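## Task

Pick up the small cardboard box from the shelving at the distant end of the aisle and set it down on the desk. Every item that was upright on the floor has to be upright at the end. The robot must not topple or be left leaning, or the attempt fails. The result only counts if the box stays put without the robot supporting it.

## Robot and tools

ROBOT. A simulated Hello Robot Stretch 3 with one arm. It has a two-wheeled base (0.33 m long, 0.34 m wide), a lift that slides up a mast, and a telescoping arm that reaches out to the robot's right side. The base cannot strafe, so reaching further forward means driving. On-the-spot turns pivot about the point midway between the wheels, 0.05 m behind the front edge. With the arm retracted and the wrist folded, a turn sweeps a circle of radius 0.28 m. An unfolded, level gripper reaches outside that circle. A loose object may occasionally get nudged by something else.

FRAMES. Base frame: origin on the floor between the drive wheels, x forward, y left, z up. hand_pose is reported in this frame, at the point where the closed fingertips meet. With all wrist joints at 0, its x axis points up, y back toward the mast, and z to the rear. The odometry frame is the base frame as it was when the scene began. base_odometry comes from wheel turns only, so wheel slip looks like travel. Heading runs -3.142 to 3.142, left positive.

execute_actions. Argument actions is a list holding one action, or empty to just read state and images. An action may contain base, joints, or both, plus optional contact_limits. All motions in it start together. base takes exactly one key: translate_m, an offset in metres from the current spot, forward positive, range -1 to 1; or rotate_rad, an offset in radians, counter-clockwise (left) positive, range -3.2 to 3.2. Base offsets are measured from the base position in the latest reported state. joints is a map of absolute targets by name: lift_m 0 to 1.1 (arm height); arm_m 0 to 0.52 (extension); wrist_yaw_rad -1.345 to 4.42 (0 along the arm, positive toward the front, 3.0 folded over the base); wrist_pitch_rad -1.57 to 0.451 (0 level, negative tips fingers down); wrist_roll_rad -2.911 to 2.911 (0 fingers side by side); gripper_m -0.089 to 0.179 (larger is wider; actual fingertip gap is about 0.007 less when nearly shut and 0.025 less when fully open, zero under 0.007); head_pan_rad -3.953 to 1.73 (0 forward, positive left, -1.57 along the arm); head_tilt_rad -1.53 to 0.419 (negative down). contact_limits accepts only arm_m: a motor effort percentage from 1 to 100 at which the arm halts with contact_stop; lower is gentler, too low halts instantly, and values above the maximum are clipped. cameras lists head_camera, nav_camera, wrist_camera or all; omitted or null gives all, [] gives none. Unknown keys, names or out-of-range values reject the whole call. Joints not mentioned may still be driving toward earlier targets. If a result reports a stop, later motion calls in the same reply are skipped.

wait: seconds from 0 to 10; nothing new is commanded and the same readout returns. zoom_image: camera plus region [x0, y0, x1, y1] in pixels of that camera's latest full image, top-left origin, at most 504 by 504. finished_scene: scene (integer 1 to 2) ends the current scene irreversibly and reports success; the goal must already hold and keep holding. Replying with no tool call ends everything.

RESULTS. base_status and joint_status give how each commanded motion ended: done (for the base, the wheels turned the full amount even if slipping), off_target (stopped short and may still push), contact_stop, time_out or torque_fault (target dropped; it holds where it stopped unless slack or disabled). on_its_own covers uncommanded joints; its "held at" value is a target, not a position. lidar_m: 12 distances in metres from the base origin, 30-degree sectors starting straight ahead and going counter-clockwise (4th left, 7th behind, 10th right), in a plane 0.17 m up, range 0.15 to 12, "-" for nothing; it misses glass, thin legs and table tops, and the robot's own body blocks parts of sectors 5, 6, 9 and 10 when the lift is low. wrist_depth_mm (45 to 1000) and head_depth_mm (280 to 4000, sideways image) are 7x7 grids of median depths from the top left. motor_effort is percent of maximum, positive toward higher joint values, peak in brackets; readings carry a fixed per-motor bias and noise. Positive wheel effort pushes forward. base_tilt in degrees (forward and right positive) and turned_by_wheels / turned_by_imu carry a few degrees of constant error.

CONTACT AND FAULTS. Arm and lift stop on firm contact and go slack until commanded again; a slack lift may sink under load or keep pressing. Closing fingers on a surface lifts a slack lift. Base, wrist and head never stop on contact and keep pushing. A wrist servo pushed hard for seconds turns off for 10 s (torque_fault).

GRIPPER. To grasp, command gripper_m below the object's width; lower squeezes harder, but a stall guard eases off and heavy or slick items can slide out. To release, command at least 0.02 above the contact value. Neither the reading nor done proves a grasp; check images or effort. Resend a different value to squeeze again.

SPEED AND SAFETY. Full base speed (0.30 m/s, 1.9 rad/s) needs lift_m under 0.30, arm_m under 0.03 and wrist_yaw_rad above 2.54; otherwise 0.10 m/s and 0.63 rad/s. Fold or unfold the wrist only with lift_m between 0.32 and 0.95, wrist_pitch_rad -0.4 and roll near 0; once folded, lift may go down to 0.25. With wrist_yaw_rad below -0.4 keep pitch at -0.5 or lower. Pushing the arm into something rigid with the gripper higher than roughly 0.45 m can tip the robot, more so with a raised contact limit or a repeated push. Do not drive while gripping or pressing on something fixed, and avoid snagging furniture, especially in reverse. If tipped, back out in small steps, free the gripper, and drop lift_m to about 0.2. Avoid dropping, slamming or hard pushing.

Each tool is called after ">>>" as a command line: name --argument value for each argument, lists and objects as JSON in quotes; but a table of rows of numbers goes row by row, as --pt "numbers of a row", without its own name.

## Session

>>> execute_actions --actions '[{"joints":{"head_tilt_rad":-0.5}}]'

Scene clock: 0.87 s.
base_odometry: x=+0.000 y=+0.000 heading=+0.000 (m, m, rad; odometry frame)
turned_by_wheels: +0.000 (rad since the last result)
turned_by_imu: +0.000 (rad since the last result)
base_tilt: forward=+1.4 right=-0.5 (deg)
lidar_m: 0.71 2.47 2.02 1.42 1.87 1.47 1.25 1.28 1.47 1.01 1.01 0.69
head_depth_mm: 2452 2709 3010 2488 1252 1019 1036 / 2395 2643 2930 2530 1937 1081 1134 / 2325 2544 2817 2543 1955 1583 1333 / 2284 2465 2723 2553 1958 1585 1330 / 2206 2406 2646 2588 1973 1598 1341 / 2156 2321 2551 2603 1977 1597 1345 / 2091 2255 2478 2585 1996 1611 1357
base_status: not commanded
joint_positions: lift_m=+0.449 arm_m=+0.003 wrist_yaw_rad=+3.040 wrist_pitch_rad=-0.541 wrist_roll_rad=+0.013 gripper_m=+0.037 head_pan_rad=-0.011 head_tilt_rad=-0.493
joint_status: all done
motor_effort: left_wheel=-1(1) right_wheel=+1(0) lift_m=+19(20) arm_m=+0(0) wrist_yaw_rad=+0(0) wrist_pitch_rad=+3(3) wrist_roll_rad=+0(0) gripper_m=+0(1) head_pan_rad=+0(0) head_tilt_rad=-4(36) (%)
hand_pose: x=-0.0003 y=+0.0582 z=+0.4354 quat_wxyz=(+0.225, +0.694, +0.153, +0.667) (m; base frame)
wrist_depth_mm: - - - - - - - / - - - - - - - / - - - - - - - / 902 863 875 905 878 911 835 / 739 746 739 761 754 711 705 / 648 638 633 623 - 625 615 / 575 566 - - 550 549 548
pictures: head_camera (sideways: a quarter turn clockwise sets it upright), nav_camera (sideways: a quarter turn counterclockwise sets it upright), wrist_camera
Images, in order (width x height): head_camera 896x504, nav_camera 672x504, wrist_camera 644x364.

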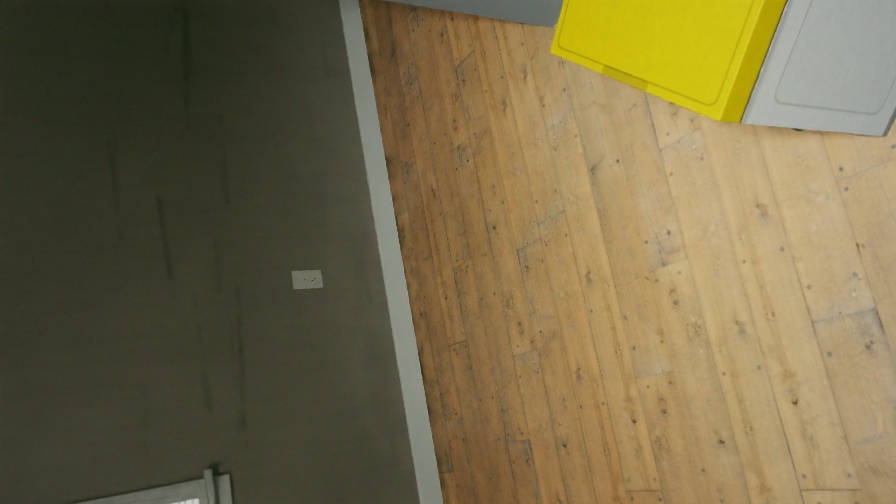

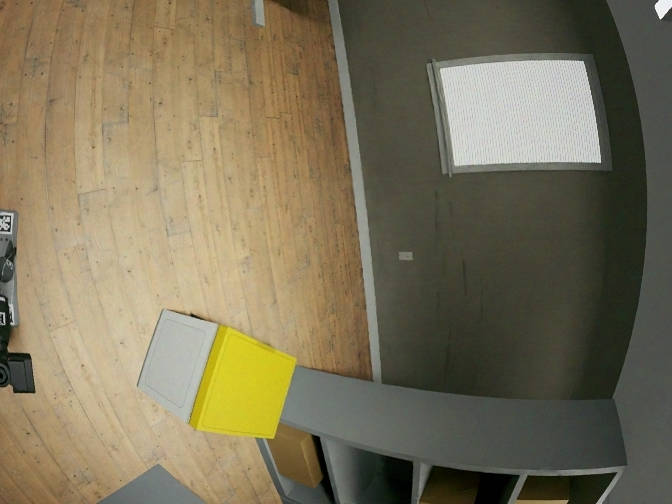

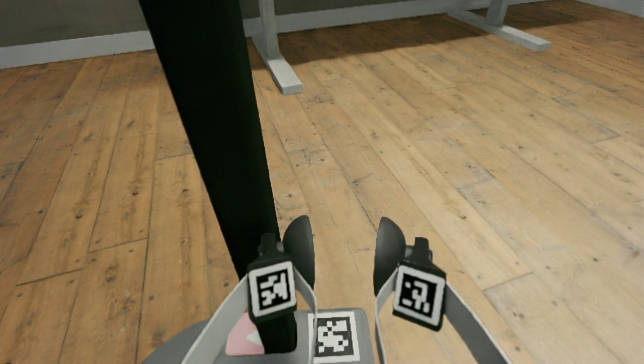

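>>> execute_actions --actions '[{"joints":{"head_tilt_rad":-0.4,"head_pan_rad":-1.1}}]' --cameras '["head_camera","nav_camera"]'

>>> execute_actions --actions '[{"joints":{"head_tilt_rad":-0.6,"head_pan_rad":-2.6}}]' --cameras '["head_camera","nav_camera"]'

Scene clock: 2.17 s.
base_odometry: x=+0.000 y=+0.000 heading=+0.000 (m, m, rad; odometry frame)
turned_by_wheels: +0.000 (rad since the last result)
turned_by_imu: +0.000 (rad since the last result)
base_tilt: forward=+1.5 right=-0.5 (deg)
lidar_m: 0.71 2.47 2.02 1.42 1.87 1.47 1.25 1.28 1.47 1.01 1.01 0.69
head_depth_mm: 834 894 964 1048 1154 1311 1385 / 848 911 986 1071 1181 1300 1389 / 863 928 1007 1093 1210 1342 1407 / 878 945 1031 1123 1240 1400 1411 / 2555 2793 3027 2843 2194 1724 1421 / 2356 2803 2439 2351 2217 1732 1384 / 1797 1782 2098 2035 1901 1642 955
base_status: not commanded
joint_positions: lift_m=+0.449 arm_m=+0.003 wrist_yaw_rad=+3.040 wrist_pitch_rad=-0.541 wrist_roll_rad=+0.013 gripper_m=+0.037 head_pan_rad=-1.093 head_tilt_rad=-0.409
joint_status: all done
motor_effort: left_wheel=-1(1) right_wheel=+0(1) lift_m=+20(20) arm_m=+0(0) wrist_yaw_rad=+0(0) wrist_pitch_rad=+3(3) wrist_roll_rad=+0(0) gripper_m=+0(0) head_pan_rad=-3(40) head_tilt_rad=+5(11) (%)
hand_pose: x=-0.0003 y=+0.0582 z=+0.4354 quat_wxyz=(+0.225, +0.694, +0.153, +0.667) (m; base frame)
wrist_depth_mm: - - - - - - - / - - - - - - - / - - - - - - - / 885 871 900 905 852 849 874 / 740 755 749 750 734 723 711 / 647 660 648 630 - 614 638 / 564 561 - - 542 543 545
pictures: head_camera (sideways: a quarter turn clockwise sets it upright), nav_camera (sideways: a quarter turn counterclockwise sets it upright)
Images, in order (width x height): head_camera 896x504, nav_camera 672x504.

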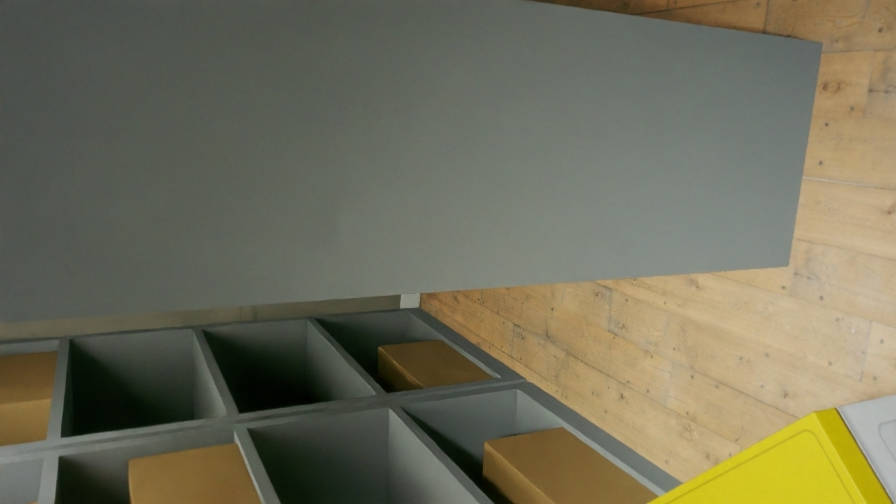

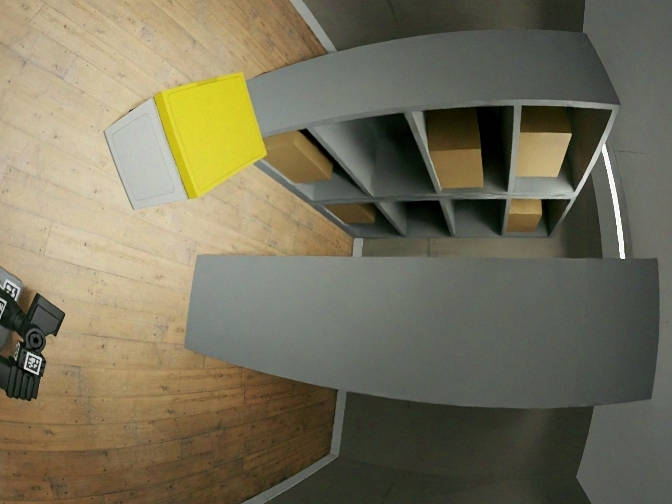

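Scene clock: 3.43 s.
base_odometry: x=+0.000 y=+0.000 heading=+0.000 (m, m, rad; odometry frame)
turned_by_wheels: +0.000 (rad since the last result)
turned_by_imu: +0.000 (rad since the last result)
base_tilt: forward=+1.4 right=-0.4 (deg)
lidar_m: 0.71 2.47 2.02 1.42 1.87 1.46 1.25 1.28 1.47 1.01 1.01 0.69
head_depth_mm: 1077 1179 1310 1478 1639 1450 1241 / 1101 1220 1367 1537 1695 1455 1250 / 1130 1248 1405 1596 1717 1457 1258 / 1158 1285 1446 1652 1757 1467 1259 / 1189 1327 1498 1722 1763 1474 1258 / 1214 1364 1543 1785 1777 1477 1267 / 1251 1410 1599 1852 1782 1484 1274
base_status: not commanded
joint_positions: lift_m=+0.449 arm_m=+0.003 wrist_yaw_rad=+3.040 wrist_pitch_rad=-0.541 wrist_roll_rad=+0.013 gripper_m=+0.037 head_pan_rad=-2.593 head_tilt_rad=-0.592
joint_status: all done
motor_effort: left_wheel=-1(1) right_wheel=+0(0) lift_m=+20(20) arm_m=+0(0) wrist_yaw_rad=-1(1) wrist_pitch_rad=+3(3) wrist_roll_rad=+0(0) gripper_m=+0(1) head_pan_rad=-3(39) head_tilt_rad=-4(24) (%)
hand_pose: x=-0.0003 y=+0.0582 z=+0.4354 quat_wxyz=(+0.225, +0.694, +0.153, +0.667) (m; base frame)
wrist_depth_mm: - - - - - - - / - - - - - - - / - - - - - - - / 877 876 894 878 878 841 835 / 737 729 754 717 752 720 720 / 669 646 639 629 - 632 624 / 580 562 - - 543 553 547
pictures: head_camera (sideways: a quarter turn clockwise sets it upright), nav_camera (sideways: a quarter turn counterclockwise sets it upright)
Images, in order (width x height): head_camera 896x504, nav_camera 672x504.

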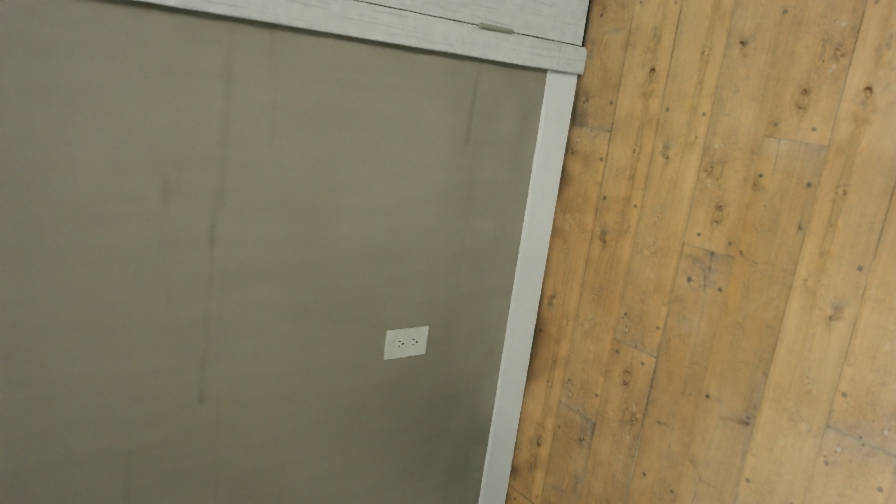

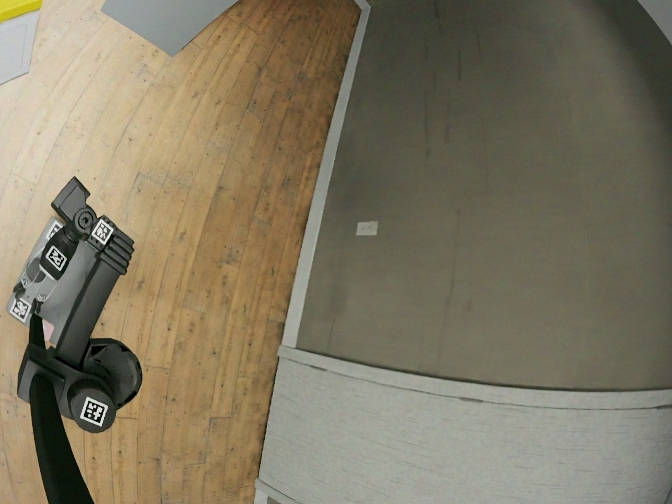

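>>> execute_actions --actions '[{"base":{"rotate_rad":-1.0},"joints":{"head_tilt_rad":-0.35,"head_pan_rad":0.1,"lift_m":0.28}}]' --cameras '["head_camera","nav_camera"]'

Scene clock: 6.57 s.
base_odometry: x=+0.000 y=+0.000 heading=-1.000 (m, m, rad; odometry frame)
turned_by_wheels: -1.000 (rad since the last result)
turned_by_imu: -1.003 (rad since the last result)
base_tilt: forward=+1.4 right=-0.5 (deg)
lidar_m: 1.02 0.69 2.47 2.47 2.14 1.42 1.88 1.44 1.25 1.28 1.51 1.01
head_depth_mm: 838 888 951 1019 1097 1195 1301 / 865 922 986 1060 1151 1253 1358 / 2556 2758 2961 2968 2141 1688 1423 / 2249 2871 3015 2660 2346 1820 1472 / 1839 1925 2144 2279 2106 1810 1394 / 1537 1622 2179 2008 1817 1190 966 / 1334 1642 1641 1707 1530 1200 970
base_status: done
joint_positions: lift_m=+0.280 arm_m=+0.003 wrist_yaw_rad=+3.040 wrist_pitch_rad=-0.542 wrist_roll_rad=+0.013 gripper_m=+0.037 head_pan_rad=+0.093 head_tilt_rad=-0.359
joint_status: all done
motor_effort: left_wheel=+2(10) right_wheel=-1(6) lift_m=+14(17) arm_m=+0(0) wrist_yaw_rad=+0(0) wrist_pitch_rad=+3(3) wrist_roll_rad=+0(0) gripper_m=+0(0) head_pan_rad=+3(39) head_tilt_rad=+5(26) (%)
hand_pose: x=-0.0003 y=+0.0580 z=+0.2661 quat_wxyz=(+0.225, +0.694, +0.153, +0.666) (m; base frame)
wrist_depth_mm: - - - - - - - / - - 962 968 946 991 591 / 796 765 - 763 748 740 619 / 626 617 609 601 597 599 590 / 515 539 - 536 533 500 504 / 471 - - - - 442 434 / - - - - 379 387 384
pictures: head_camera (sideways: a quarter turn clockwise sets it upright), nav_camera (sideways: a quarter turn counterclockwise sets it upright)
Images, in order (width x height): head_camera 896x504, nav_camera 672x504.

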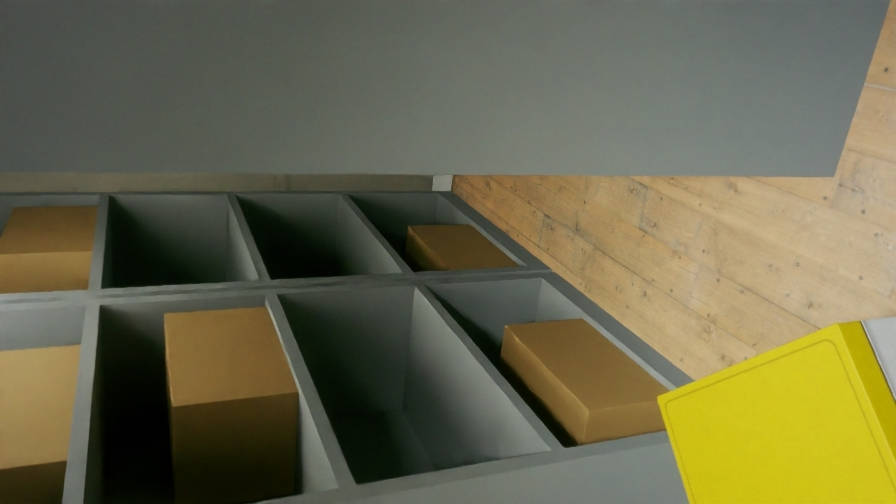

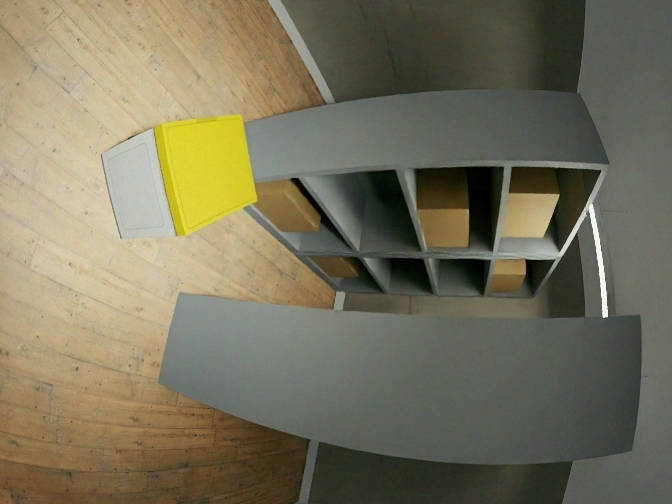

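>>> execute_actions --actions '[{"base":{"rotate_rad":1.28}}]' --cameras '[]'

>>> execute_actions --actions '[{"base":{"translate_m":0.48}}]' --cameras '[]'

>>> execute_actions --actions '[{"base":{"rotate_rad":-1.57},"joints":{"head_tilt_rad":-0.6,"head_pan_rad":0}}]' --cameras '["head_camera","nav_camera"]'

Scene clock: 9.40 s.
base_odometry: x=+0.000 y=+0.000 heading=+0.280 (m, m, rad; odometry frame)
turned_by_wheels: +1.280 (rad since the last result)
turned_by_imu: +1.283 (rad since the last result)
base_tilt: forward=+1.4 right=-0.5 (deg)
lidar_m: 2.46 2.02 1.93 1.42 1.80 1.30 1.25 1.33 1.83 1.01 0.69 0.69
head_depth_mm: 2123 2259 2442 2642 2319 1789 1449 / 2152 2296 2470 2682 2322 1782 1458 / 2170 2308 2500 2680 2351 1792 1465 / 2193 2335 2519 2734 2351 1810 1472 / 2216 2358 2552 2759 2377 1818 1473 / 2223 2376 2578 2795 2373 1824 1484 / 2267 2421 2626 2818 2402 1844 1488
base_status: done
joint_positions: lift_m=+0.280 arm_m=+0.003 wrist_yaw_rad=+3.040 wrist_pitch_rad=-0.542 wrist_roll_rad=+0.013 gripper_m=+0.037 head_pan_rad=+0.093 head_tilt_rad=-0.358
joint_status: not commanded
motor_effort: left_wheel=-4(11) right_wheel=+2(7) lift_m=+15(15) arm_m=+0(0) wrist_yaw_rad=+0(1) wrist_pitch_rad=+3(4) wrist_roll_rad=+0(0) gripper_m=-1(0) head_pan_rad=+3(3) head_tilt_rad=+5(5) (%)
hand_pose: x=-0.0003 y=+0.0580 z=+0.2661 quat_wxyz=(+0.225, +0.694, +0.153, +0.666) (m; base frame)
wrist_depth_mm: - - - - - - - / 983 987 998 973 946 933 934 / 768 777 - 750 740 738 707 / 646 610 620 615 599 582 582 / 523 534 - 532 518 508 505 / 474 - - - - 434 428 / - - - - 374 388 387
pictures: none
No camera images: the call's "cameras" was empty. Leave "cameras" out to get every camera's image.

Scene clock: 12.73 s.
base_odometry: x=+0.461 y=+0.133 heading=+0.280 (m, m, rad; odometry frame)
turned_by_wheels: +0.000 (rad since the last result)
turned_by_imu: +0.002 (rad since the last result)
base_tilt: forward=+1.4 right=-0.5 (deg)
lidar_m: 1.99 2.07 1.71 1.42 1.95 1.80 1.73 1.83 1.05 0.41 0.38 2.06
head_depth_mm: 1702 1819 1950 2100 2211 1778 1448 / 1718 1831 1977 2127 2230 1795 1450 / 1738 1844 1987 2141 2246 1801 1457 / 1741 1880 2014 2175 2279 1806 1469 / 1768 1881 2023 2192 2326 1826 1471 / 1776 1906 2049 2246 2340 1836 1482 / 1796 1914 2075 2259 2364 1839 1493
base_status: done
joint_positions: lift_m=+0.280 arm_m=+0.003 wrist_yaw_rad=+3.040 wrist_pitch_rad=-0.542 wrist_roll_rad=+0.013 gripper_m=+0.037 head_pan_rad=+0.093 head_tilt_rad=-0.358
joint_status: not commanded
motor_effort: left_wheel=-4(10) right_wheel=+3(7) lift_m=+16(14) arm_m=+0(0) wrist_yaw_rad=+1(0) wrist_pitch_rad=+3(3) wrist_roll_rad=+0(0) gripper_m=+0(0) head_pan_rad=+3(3) head_tilt_rad=+4(4) (%)
hand_pose: x=-0.0003 y=+0.0580 z=+0.2661 quat_wxyz=(+0.225, +0.694, +0.153, +0.666) (m; base frame)
wrist_depth_mm: - - - - - - - / - 981 992 948 960 952 930 / 778 770 - 720 714 730 710 / 633 628 609 606 591 594 586 / 520 533 - 540 527 507 501 / 464 - - - - 432 430 / - - - - 376 383 383
pictures: none
No camera images: the call's "cameras" was empty. Leave "cameras" out to get every camera's image.

Scene clock: 14.83 s.
base_odometry: x=+0.461 y=+0.133 heading=-1.290 (m, m, rad; odometry frame)
turned_by_wheels: -1.570 (rad since the last result)
turned_by_imu: -1.571 (rad since the last result)
base_tilt: forward=+1.4 right=-0.5 (deg)
lidar_m: 0.41 0.38 2.06 1.99 2.06 1.71 1.42 1.93 1.81 1.73 1.83 1.06
head_depth_mm: 869 964 1081 1230 1427 1453 1248 / 1452 996 1119 1256 1433 1457 1254 / 2418 2499 2256 2092 1742 997 1185 / 2568 2866 2922 2190 1763 954 914 / 2583 2868 2943 2212 1150 957 838 / 2449 2256 2145 2012 1662 964 842 / 1434 1832 1734 1403 1429 969 1153
base_status: done
joint_positions: lift_m=+0.280 arm_m=+0.003 wrist_yaw_rad=+3.040 wrist_pitch_rad=-0.542 wrist_roll_rad=+0.013 gripper_m=+0.037 head_pan_rad=+0.007 head_tilt_rad=-0.593
joint_status: all done
motor_effort: left_wheel=+2(13) right_wheel=-1(7) lift_m=+16(15) arm_m=-1(1) wrist_yaw_rad=+0(1) wrist_pitch_rad=+4(3) wrist_roll_rad=+0(0) gripper_m=+0(1) head_pan_rad=-3(12) head_tilt_rad=-4(24) (%)
hand_pose: x=-0.0003 y=+0.0580 z=+0.2661 quat_wxyz=(+0.225, +0.694, +0.153, +0.666) (m; base frame)
wrist_depth_mm: - - - - - - - / - - 993 953 970 908 932 / 772 768 - 727 742 722 724 / 619 621 615 614 610 587 587 / 528 540 - 547 528 505 487 / 465 - - - - 437 422 / - - - - 382 390 381
pictures: head_camera (sideways: a quarter turn clockwise sets it upright), nav_camera (sideways: a quarter turn counterclockwise sets it upright)
Images, in order (width x height): head_camera 896x504, nav_camera 672x504.

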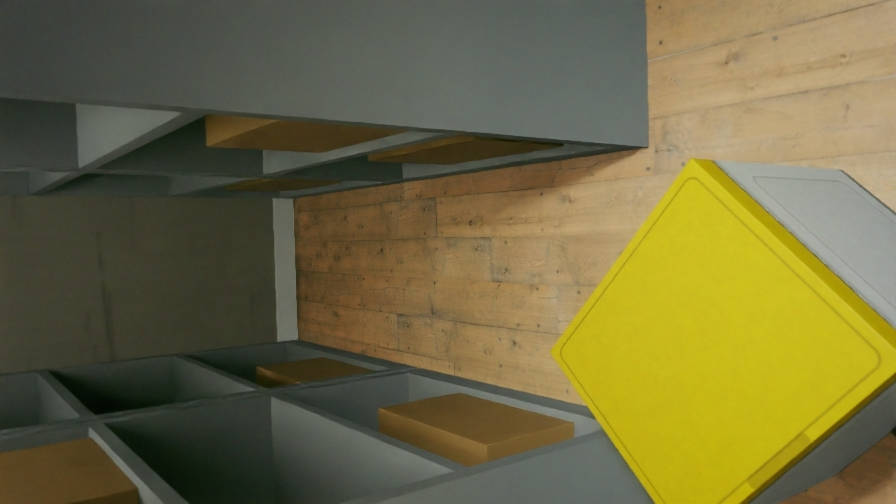

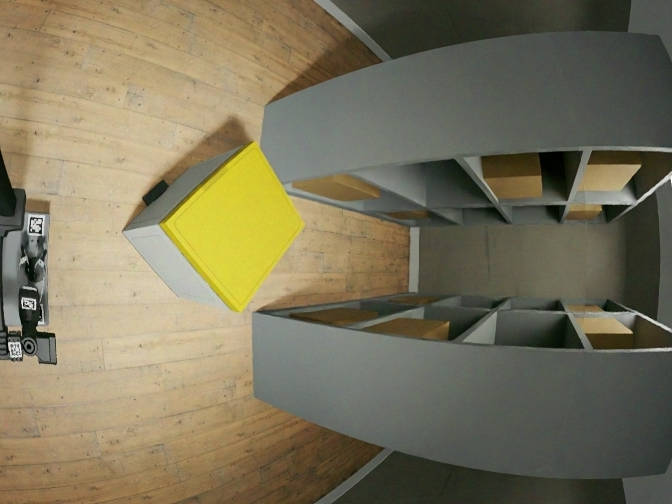

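>>> execute_actions --actions '[{"base":{"rotate_rad":-1.57}}]' --cameras '[]'

>>> execute_actions --actions '[{"base":{"translate_m":0.72}}]' --cameras '[]'

>>> execute_actions --actions '[{"base":{"rotate_rad":1.57}}]' --cameras '[]'

>>> execute_actions --actions '[{"base":{"translate_m":0.52}}]' --cameras '[]'

>>> execute_actions --actions '[{"base":{"rotate_rad":1.57},"joints":{"head_tilt_rad":-0.9}}]' --cameras '["nav_camera"]'

Scene clock: 17.47 s.
base_odometry: x=+0.461 y=+0.133 heading=-2.860 (m, m, rad; odometry frame)
turned_by_wheels: -1.570 (rad since the last result)
turned_by_imu: -1.571 (rad since the last result)
base_tilt: forward=+1.4 right=-0.5 (deg)
lidar_m: 1.73 1.82 1.06 0.41 0.39 2.06 1.99 2.06 1.71 1.43 1.94 1.80
head_depth_mm: 1525 1699 1902 2090 1737 1454 1246 / 1534 1696 1912 2085 1742 1460 1253 / 1525 1699 1903 2072 1749 1464 1258 / 1545 1708 1929 2098 1755 1471 1262 / 1545 1707 1928 2110 1771 1471 1266 / 1541 1710 1910 2101 1772 1479 1269 / 1544 1713 1907 2093 1785 1482 1272
base_status: done
joint_positions: lift_m=+0.280 arm_m=+0.003 wrist_yaw_rad=+3.040 wrist_pitch_rad=-0.542 wrist_roll_rad=+0.013 gripper_m=+0.037 head_pan_rad=+0.007 head_tilt_rad=-0.593
joint_status: not commanded
motor_effort: left_wheel=+2(12) right_wheel=-2(7) lift_m=+15(15) arm_m=-1(1) wrist_yaw_rad=+0(1) wrist_pitch_rad=+4(4) wrist_roll_rad=+0(1) gripper_m=+0(0) head_pan_rad=-3(3) head_tilt_rad=-5(4) (%)
hand_pose: x=-0.0003 y=+0.0580 z=+0.2661 quat_wxyz=(+0.225, +0.694, +0.153, +0.666) (m; base frame)
wrist_depth_mm: 956 472 434 526 - - - / - 594 488 595 969 952 934 / 805 698 - 658 733 745 712 / 620 622 583 606 598 586 584 / 524 534 - 554 527 505 499 / 467 - - - - 437 433 / - - - - 378 386 378
pictures: none
No camera images: the call's "cameras" was empty. Leave "cameras" out to get every camera's image.

Scene clock: 21.73 s.
base_odometry: x=-0.230 y=-0.068 heading=-2.860 (m, m, rad; odometry frame)
turned_by_wheels: +0.000 (rad since the last result)
turned_by_imu: +0.003 (rad since the last result)
base_tilt: forward=+1.4 right=-0.5 (deg)
lidar_m: 1.01 1.08 1.46 1.02 0.87 0.87 2.70 2.20 1.47 1.87 1.48 1.06
head_depth_mm: 872 967 1085 1240 1433 1448 1250 / 870 968 1086 1238 1436 1453 1253 / 867 956 1071 1227 1417 1461 1254 / 889 986 1106 1252 1462 1469 1257 / 887 985 1107 1256 1458 1475 1268 / 890 985 1102 1255 1454 1478 1266 / 888 986 1102 1258 1452 1482 1275
base_status: done
joint_positions: lift_m=+0.280 arm_m=+0.003 wrist_yaw_rad=+3.040 wrist_pitch_rad=-0.542 wrist_roll_rad=+0.013 gripper_m=+0.037 head_pan_rad=+0.007 head_tilt_rad=-0.594
joint_status: not commanded
motor_effort: left_wheel=+2(13) right_wheel=-2(3) lift_m=+15(15) arm_m=-1(1) wrist_yaw_rad=+1(0) wrist_pitch_rad=+3(4) wrist_roll_rad=+0(0) gripper_m=+0(1) head_pan_rad=-3(3) head_tilt_rad=-4(3) (%)
hand_pose: x=-0.0003 y=+0.0580 z=+0.2661 quat_wxyz=(+0.225, +0.694, +0.153, +0.666) (m; base frame)
wrist_depth_mm: - - 994 - - - - / - 985 983 978 946 911 913 / 731 783 - 759 743 705 734 / 626 627 627 604 593 600 603 / 531 536 - 543 527 500 500 / 460 - - - - 431 431 / - - - - 378 386 386
pictures: none
No camera images: the call's "cameras" was empty. Leave "cameras" out to get every camera's image.

Scene clock: 23.93 s.
base_odometry: x=-0.230 y=-0.068 heading=-1.290 (m, m, rad; odometry frame)
turned_by_wheels: +1.570 (rad since the last result)
turned_by_imu: +1.573 (rad since the last result)
base_tilt: forward=+1.4 right=-0.5 (deg)
lidar_m: 1.02 0.87 0.87 2.71 2.19 1.47 1.86 1.47 1.05 1.01 1.08 1.48
head_depth_mm: 2563 2850 2835 2157 1732 1446 1251 / 2564 2851 2861 2164 1746 1462 1251 / 2573 2879 2868 2160 1744 1459 1254 / 2529 2768 2639 2030 1715 1473 1262 / 897 982 1086 1240 1433 1473 1264 / 872 966 1083 1237 1439 1481 1267 / 875 971 1086 1238 1436 1487 1273
base_status: done
joint_positions: lift_m=+0.280 arm_m=+0.003 wrist_yaw_rad=+3.040 wrist_pitch_rad=-0.542 wrist_roll_rad=+0.013 gripper_m=+0.037 head_pan_rad=+0.007 head_tilt_rad=-0.594
joint_status: not commanded
motor_effort: left_wheel=-4(12) right_wheel=+2(7) lift_m=+14(16) arm_m=-1(1) wrist_yaw_rad=+0(1) wrist_pitch_rad=+3(3) wrist_roll_rad=+0(0) gripper_m=+0(1) head_pan_rad=-3(3) head_tilt_rad=-4(4) (%)
hand_pose: x=-0.0003 y=+0.0580 z=+0.2661 quat_wxyz=(+0.225, +0.694, +0.153, +0.666) (m; base frame)
wrist_depth_mm: - - - - - 811 692 / - - 987 973 913 862 789 / 748 784 - 746 724 725 717 / 630 618 625 608 601 593 593 / 530 538 - 536 536 503 490 / 471 - - - - 427 437 / - - - - 381 385 382
pictures: none
No camera images: the call's "cameras" was empty. Leave "cameras" out to get every camera's image.

Scene clock: 27.40 s.
base_odometry: x=-0.086 y=-0.567 heading=-1.290 (m, m, rad; odometry frame)
turned_by_wheels: +0.000 (rad since the last result)
turned_by_imu: +0.002 (rad since the last result)
base_tilt: forward=+1.5 right=-0.5 (deg)
lidar_m: 0.50 0.52 0.71 0.62 2.82 2.47 1.97 1.44 1.08 1.04 1.08 1.49
head_depth_mm: 2084 2324 2563 2151 1738 1456 1249 / 2078 2320 2548 2172 1743 1461 1250 / 2082 2310 2554 2181 1752 1460 1255 / 2059 2292 2512 2037 1674 1434 1235 / 716 690 662 640 692 808 969 / 414 453 501 570 661 786 969 / 403 447 501 570 661 788 975
base_status: done
joint_positions: lift_m=+0.280 arm_m=+0.003 wrist_yaw_rad=+3.040 wrist_pitch_rad=-0.542 wrist_roll_rad=+0.013 gripper_m=+0.037 head_pan_rad=+0.007 head_tilt_rad=-0.594
joint_status: not commanded
motor_effort: left_wheel=-4(10) right_wheel=+2(7) lift_m=+15(15) arm_m=-1(1) wrist_yaw_rad=+0(0) wrist_pitch_rad=+3(3) wrist_roll_rad=+1(0) gripper_m=-1(1) head_pan_rad=-3(3) head_tilt_rad=-4(4) (%)
hand_pose: x=-0.0003 y=+0.0580 z=+0.2661 quat_wxyz=(+0.225, +0.694, +0.153, +0.666) (m; base frame)
wrist_depth_mm: - - 828 693 750 - - / - - 922 791 837 962 579 / 755 752 - 756 741 737 597 / 626 622 606 602 608 599 562 / 532 533 - 542 527 502 502 / 472 - - - - 434 433 / - - - - 381 390 384
pictures: none
No camera images: the call's "cameras" was empty. Leave "cameras" out to get every camera's image.

Scene clock: 29.60 s.
base_odometry: x=-0.086 y=-0.567 heading=+0.280 (m, m, rad; odometry frame)
turned_by_wheels: +1.570 (rad since the last result)
turned_by_imu: +1.572 (rad since the last result)
base_tilt: forward=+1.4 right=-0.4 (deg)
lidar_m: 0.62 2.82 2.47 1.97 1.43 1.08 1.04 1.08 1.50 0.50 0.52 0.71
head_depth_mm: 2548 1746 1533 1533 1401 1256 1136 / 2541 2183 1191 1171 1385 1259 1135 / 2551 2190 1194 1077 1343 1258 1145 / 2540 2184 1202 1179 1393 1269 1147 / 2531 2216 1859 1520 1419 1269 1148 / 2574 2201 1887 1624 1420 1274 1147 / 2583 2241 1885 1628 1432 1272 1150
base_status: done
joint_positions: lift_m=+0.280 arm_m=+0.003 wrist_yaw_rad=+3.040 wrist_pitch_rad=-0.542 wrist_roll_rad=+0.013 gripper_m=+0.037 head_pan_rad=+0.007 head_tilt_rad=-0.889
joint_status: all done
motor_effort: left_wheel=-4(12) right_wheel=+2(7) lift_m=+14(14) arm_m=-2(2) wrist_yaw_rad=+1(0) wrist_pitch_rad=+3(3) wrist_roll_rad=+0(1) gripper_m=-1(1) head_pan_rad=-3(3) head_tilt_rad=-6(32) (%)
hand_pose: x=-0.0003 y=+0.0579 z=+0.2661 quat_wxyz=(+0.225, +0.694, +0.153, +0.666) (m; base frame)
wrist_depth_mm: - - - - - - - / - 994 980 953 922 935 950 / 783 790 - 726 725 742 730 / 628 614 635 600 591 595 581 / 522 531 - 544 530 505 502 / 471 - - - - 442 437 / - - - - 379 386 381
pictures: nav_camera (sideways: a quarter turn counterclockwise sets it upright)
Images, in order (width x height): nav_camera 672x504.

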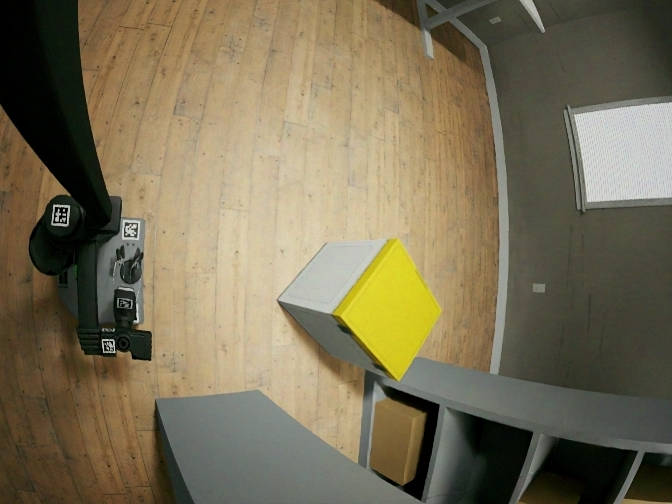

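>>> execute_actions --actions '[{"base":{"translate_m":0.85},"joints":{"lift_m":0.3}}]' --cameras '["nav_camera"]'

>>> execute_actions --actions '[{"base":{"translate_m":0.4}}]' --cameras '["nav_camera"]'

Scene clock: 39.17 s.
base_odometry: x=+0.731 y=-0.333 heading=+0.280 (m, m, rad; odometry frame)
turned_by_wheels: +0.000 (rad since the last result)
turned_by_imu: +0.005 (rad since the last result)
base_tilt: forward=+1.4 right=-0.5 (deg)
lidar_m: 0.15 0.25 2.09 1.95 2.48 1.95 1.89 0.71 0.60 1.12 0.78 -
head_depth_mm: 1787 2041 1835 1590 904 812 766 / 1786 2042 1832 1592 909 813 736 / 1792 2037 1846 1603 910 817 749 / 1795 2052 1865 1602 1414 819 1069 / 1795 2046 1866 1605 1421 918 1150 / 1791 2051 1870 1618 1424 1269 1153 / 1796 2061 1874 1618 1435 1279 1152
base_status: done
joint_positions: lift_m=+0.300 arm_m=+0.003 wrist_yaw_rad=+3.040 wrist_pitch_rad=-0.543 wrist_roll_rad=+0.013 gripper_m=+0.037 head_pan_rad=+0.007 head_tilt_rad=-0.890
joint_status: all done
motor_effort: left_wheel=-3(13) right_wheel=+6(25) lift_m=+23(27) arm_m=-1(1) wrist_yaw_rad=+0(0) wrist_pitch_rad=+4(3) wrist_roll_rad=+0(0) gripper_m=+0(1) head_pan_rad=-3(3) head_tilt_rad=-6(7) (%)
hand_pose: x=-0.0003 y=+0.0579 z=+0.2855 quat_wxyz=(+0.225, +0.694, +0.154, +0.666) (m; base frame)
wrist_depth_mm: - - - - - - - / - - - - - 979 980 / 839 775 - 794 769 772 753 / 649 639 653 638 641 623 616 / 544 546 569 550 546 533 529 / 469 - - - - 462 458 / 426 - - - 393 406 313
pictures: nav_camera (sideways: a quarter turn counterclockwise sets it upright)
Images, in order (width x height): nav_camera 672x504.

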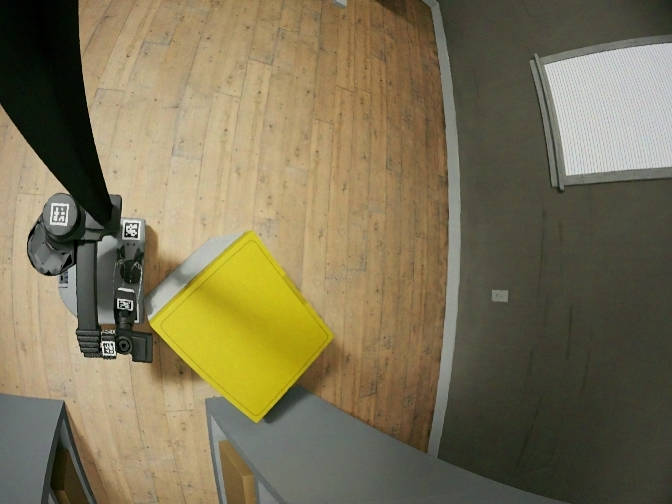

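Scene clock: 44.33 s.
base_odometry: x=+1.115 y=-0.222 heading=+0.279 (m, m, rad; odometry frame)
turned_by_wheels: +0.000 (rad since the last result)
turned_by_imu: +0.002 (rad since the last result)
base_tilt: forward=+1.4 right=-0.5 (deg)
lidar_m: 0.17 1.52 2.09 1.97 2.48 2.34 2.29 0.89 1.07 0.52 0.54 0.15
head_depth_mm: 1389 1622 1796 1593 906 813 744 / 1385 1622 1813 1597 910 814 737 / 1391 1620 1812 1592 1411 816 769 / 1389 1620 1822 1605 1418 857 1131 / 1389 1622 1817 1616 1422 1268 1149 / 1393 1627 1838 1615 1428 1275 1148 / 1389 1627 1841 1617 1439 1274 1155
base_status: done
joint_positions: lift_m=+0.300 arm_m=+0.003 wrist_yaw_rad=+3.040 wrist_pitch_rad=-0.543 wrist_roll_rad=+0.013 gripper_m=+0.037 head_pan_rad=+0.007 head_tilt_rad=-0.890
joint_status: not commanded
motor_effort: left_wheel=-3(4) right_wheel=+6(11) lift_m=+23(23) arm_m=-1(2) wrist_yaw_rad=+1(0) wrist_pitch_rad=+4(4) wrist_roll_rad=+0(1) gripper_m=-1(0) head_pan_rad=-3(3) head_tilt_rad=-6(6) (%)
hand_pose: x=-0.0003 y=+0.0579 z=+0.2855 quat_wxyz=(+0.225, +0.694, +0.154, +0.666) (m; base frame)
wrist_depth_mm: - - - - - - - / - - - 997 999 - 971 / 807 824 - 775 793 790 756 / 659 651 661 655 639 629 599 / 540 539 559 559 548 523 521 / 486 - - - - 461 453 / 425 - - - 398 407 398
pictures: nav_camera (sideways: a quarter turn counterclockwise sets it upright)
Images, in order (width x height): nav_camera 672x504.

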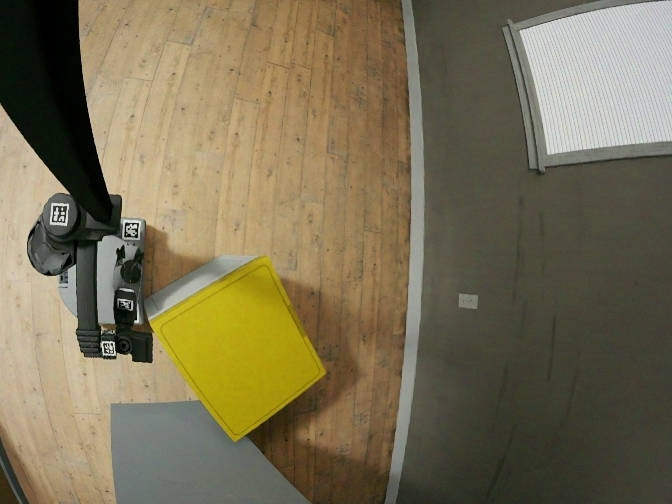

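>>> execute_actions --actions '[{"base":{"translate_m":-0.5},"joints":{"lift_m":0.28}}]' --cameras '[]'

>>> execute_actions --actions '[{"base":{"rotate_rad":-1.57},"joints":{"head_tilt_rad":-0.5}}]' --cameras '["nav_camera"]'

>>> execute_actions --actions '[{"base":{"translate_m":0.9}}]' --cameras '["nav_camera","head_camera"]'

Scene clock: 48.20 s.
base_odometry: x=+0.635 y=-0.360 heading=+0.279 (m, m, rad; odometry frame)
turned_by_wheels: +0.000 (rad since the last result)
turned_by_imu: -0.001 (rad since the last result)
base_tilt: forward=+1.4 right=-0.5 (deg)
lidar_m: 0.56 2.03 2.14 1.93 2.48 1.85 1.79 0.71 0.55 1.00 0.64 0.60
head_depth_mm: 1893 2112 1181 1089 1380 1255 1133 / 1886 2109 1191 1052 1335 1256 1140 / 1898 2110 1193 1053 1251 1264 1141 / 1887 2118 1859 1249 1396 1263 1148 / 1886 2115 1866 1606 1414 1273 1146 / 1894 2111 1862 1610 1426 1266 1151 / 1891 2134 1877 1626 1433 1276 1156
base_status: done
joint_positions: lift_m=+0.280 arm_m=+0.003 wrist_yaw_rad=+3.040 wrist_pitch_rad=-0.543 wrist_roll_rad=+0.013 gripper_m=+0.037 head_pan_rad=+0.007 head_tilt_rad=-0.890
joint_status: all done
motor_effort: left_wheel=-4(13) right_wheel=+1(5) lift_m=+15(19) arm_m=-2(2) wrist_yaw_rad=+1(1) wrist_pitch_rad=+4(4) wrist_roll_rad=+0(0) gripper_m=+0(1) head_pan_rad=-3(3) head_tilt_rad=-5(5) (%)
hand_pose: x=-0.0003 y=+0.0579 z=+0.2660 quat_wxyz=(+0.225, +0.694, +0.154, +0.666) (m; base frame)
wrist_depth_mm: - - - - - - - / - 990 979 990 948 931 956 / 776 773 - 747 730 733 726 / 620 621 619 609 606 596 595 / 524 538 - 553 525 506 493 / 460 - - - - 437 433 / - - - - 375 387 387
pictures: none
No camera images: the call's "cameras" was empty. Leave "cameras" out to get every camera's image.

Scene clock: 50.30 s.
base_odometry: x=+0.635 y=-0.360 heading=-1.291 (m, m, rad; odometry frame)
turned_by_wheels: -1.570 (rad since the last result)
turned_by_imu: -1.571 (rad since the last result)
base_tilt: forward=+1.4 right=-0.5 (deg)
lidar_m: 0.96 0.64 0.60 0.56 2.04 2.13 1.93 2.47 1.85 1.79 0.71 0.56
head_depth_mm: 1186 1247 899 933 872 885 873 / 1219 1290 1449 1498 1401 1419 1260 / 2059 2256 2473 2369 1915 1565 1320 / 2082 2274 2512 2503 1933 1571 1319 / 2073 2263 2525 2507 1929 1582 1321 / 2039 2226 2151 1727 1777 1532 1336 / 1233 1272 1436 1499 1277 1226 1195
base_status: done
joint_positions: lift_m=+0.280 arm_m=+0.003 wrist_yaw_rad=+3.040 wrist_pitch_rad=-0.543 wrist_roll_rad=+0.013 gripper_m=+0.037 head_pan_rad=+0.007 head_tilt_rad=-0.507
joint_status: all done
motor_effort: left_wheel=+2(13) right_wheel=-2(7) lift_m=+15(15) arm_m=-2(2) wrist_yaw_rad=+0(0) wrist_pitch_rad=+4(4) wrist_roll_rad=+0(0) gripper_m=-1(0) head_pan_rad=-3(3) head_tilt_rad=+3(34) (%)
hand_pose: x=-0.0003 y=+0.0579 z=+0.2660 quat_wxyz=(+0.225, +0.694, +0.154, +0.666) (m; base frame)
wrist_depth_mm: - - - 718 608 758 575 / - 979 948 792 711 816 601 / 748 744 - 760 726 749 590 / 636 619 609 600 598 593 591 / 522 527 - 537 532 508 499 / 467 - - - - 442 437 / - - - - 380 384 382
pictures: nav_camera (sideways: a quarter turn counterclockwise sets it upright)
Images, in order (width x height): nav_camera 672x504.

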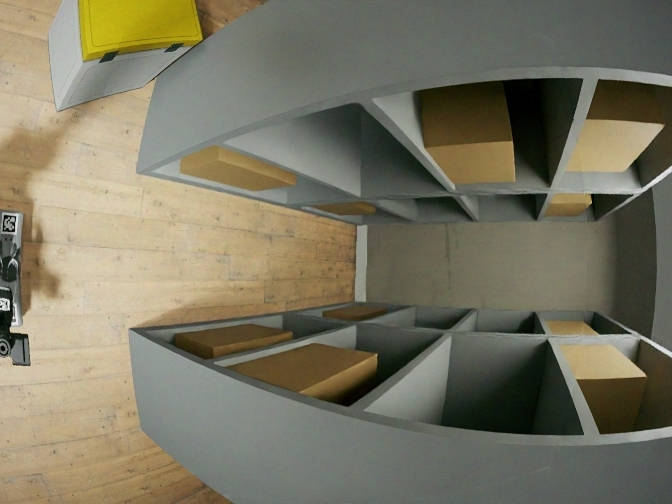

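Scene clock: 55.07 s.
base_odometry: x=+0.884 y=-1.225 heading=-1.290 (m, m, rad; odometry frame)
turned_by_wheels: +0.000 (rad since the last result)
turned_by_imu: +0.004 (rad since the last result)
base_tilt: forward=+1.4 right=-0.5 (deg)
lidar_m: 1.01 0.61 0.41 0.40 0.41 0.54 2.83 0.42 0.26 0.25 0.26 0.53
head_depth_mm: 1212 1273 912 1428 1113 921 868 / 1233 1323 1476 1557 1465 1439 1282 / 1260 1382 1530 1699 1841 1560 1315 / 1261 1382 1520 1706 1844 1568 1326 / 1265 1387 1520 1694 1863 1566 1323 / 1261 1380 1509 1672 1788 1533 1335 / 1235 1315 1476 1500 1234 1226 1158
base_status: done
joint_positions: lift_m=+0.280 arm_m=+0.003 wrist_yaw_rad=+3.040 wrist_pitch_rad=-0.543 wrist_roll_rad=+0.013 gripper_m=+0.037 head_pan_rad=+0.007 head_tilt_rad=-0.506
joint_status: not commanded
motor_effort: left_wheel=+2(12) right_wheel=-2(4) lift_m=+15(15) arm_m=-2(2) wrist_yaw_rad=+0(0) wrist_pitch_rad=+4(3) wrist_roll_rad=+0(0) gripper_m=+0(0) head_pan_rad=-3(3) head_tilt_rad=+3(3) (%)
hand_pose: x=-0.0003 y=+0.0579 z=+0.2660 quat_wxyz=(+0.225, +0.694, +0.154, +0.666) (m; base frame)
wrist_depth_mm: 431 553 408 409 411 703 549 / 442 594 452 462 469 699 567 / 701 584 - 517 535 595 551 / 622 555 554 554 553 568 564 / 514 539 - 543 523 511 505 / 469 - - - - 435 431 / - - - - 378 385 385
pictures: head_camera (sideways: a quarter turn clockwise sets it upright), nav_camera (sideways: a quarter turn counterclockwise sets it upright)
Images, in order (width x height): head_camera 896x504, nav_camera 672x504.

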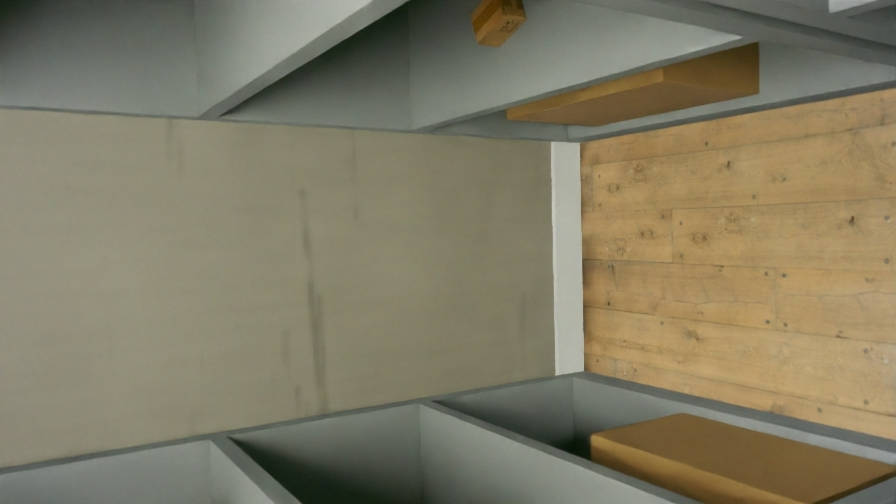

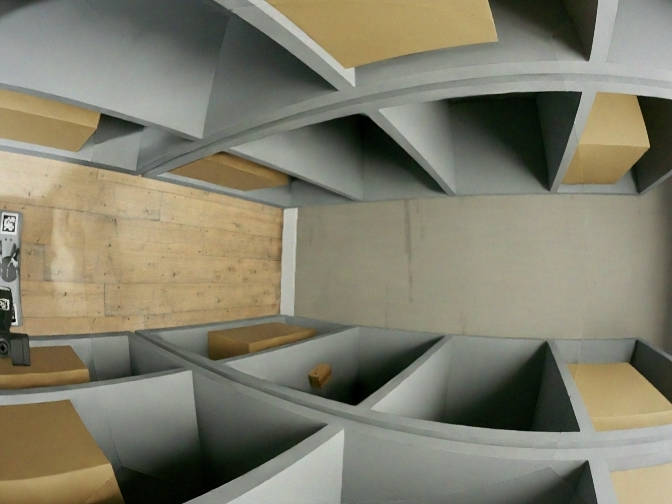

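>>> execute_actions --actions '[{"base":{"translate_m":0.6},"joints":{"head_pan_rad":-1.4,"head_tilt_rad":-0.9,"lift_m":0.6}}]'

Scene clock: 62.87 s.
base_odometry: x=+1.050 y=-1.802 heading=-1.290 (m, m, rad; odometry frame)
turned_by_wheels: +0.000 (rad since the last result)
turned_by_imu: +0.004 (rad since the last result)
base_tilt: forward=+1.4 right=-0.5 (deg)
lidar_m: 0.86 0.55 0.40 0.37 0.39 0.56 0.99 0.45 0.24 0.24 0.37 0.37
head_depth_mm: 360 314 - 316 446 562 - / 588 476 405 353 443 610 1121 / 597 491 415 367 822 744 - / 603 493 417 371 824 760 1131 / 607 496 419 377 825 772 1135 / 612 498 421 381 829 935 1147 / 615 500 423 388 833 947 1152
base_status: done
joint_positions: lift_m=+0.600 arm_m=+0.003 wrist_yaw_rad=+3.040 wrist_pitch_rad=-0.543 wrist_roll_rad=+0.013 gripper_m=+0.037 head_pan_rad=-1.393 head_tilt_rad=-0.889
joint_status: all done
motor_effort: left_wheel=+1(13) right_wheel=-1(5) lift_m=+23(24) arm_m=-2(2) wrist_yaw_rad=+0(0) wrist_pitch_rad=+4(4) wrist_roll_rad=+0(0) gripper_m=+0(1) head_pan_rad=-3(41) head_tilt_rad=-7(34) (%)
hand_pose: x=-0.0003 y=+0.0579 z=+0.5855 quat_wxyz=(+0.225, +0.694, +0.154, +0.666) (m; base frame)
wrist_depth_mm: 684 660 422 572 604 595 591 / 466 456 523 447 467 451 456 / 686 732 - 661 683 689 925 / 577 669 934 615 621 595 876 / 659 694 831 698 670 740 804 / 746 771 792 756 - 771 785 / 723 722 706 718 677 716 703
pictures: head_camera (sideways: a quarter turn clockwise sets it upright), nav_camera (sideways: a quarter turn counterclockwise sets it upright), wrist_camera
Images, in order (width x height): head_camera 896x504, nav_camera 672x504, wrist_camera 644x364.

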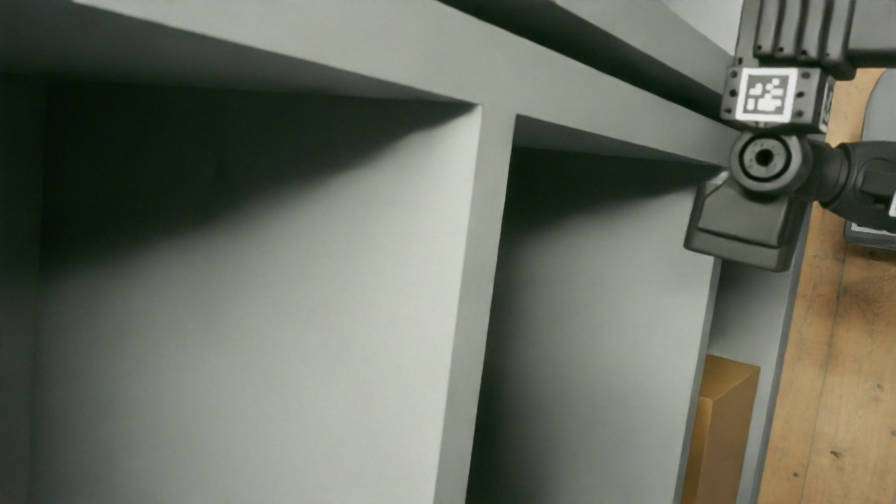

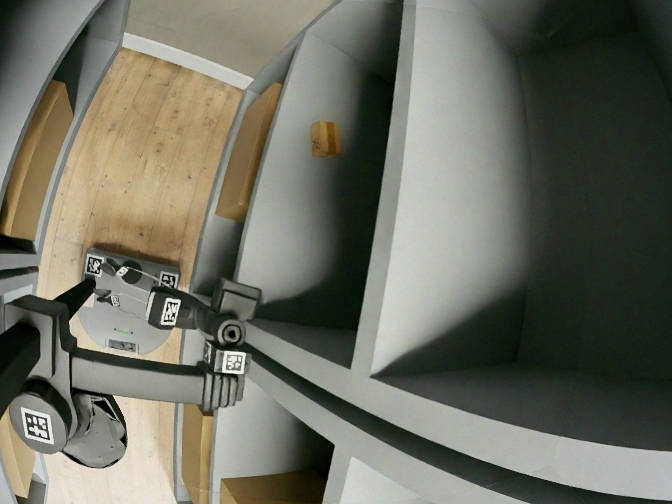

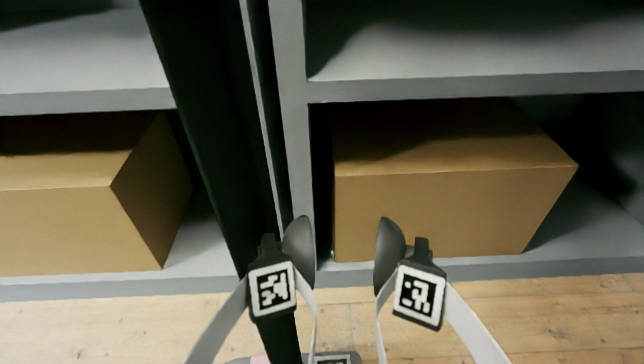

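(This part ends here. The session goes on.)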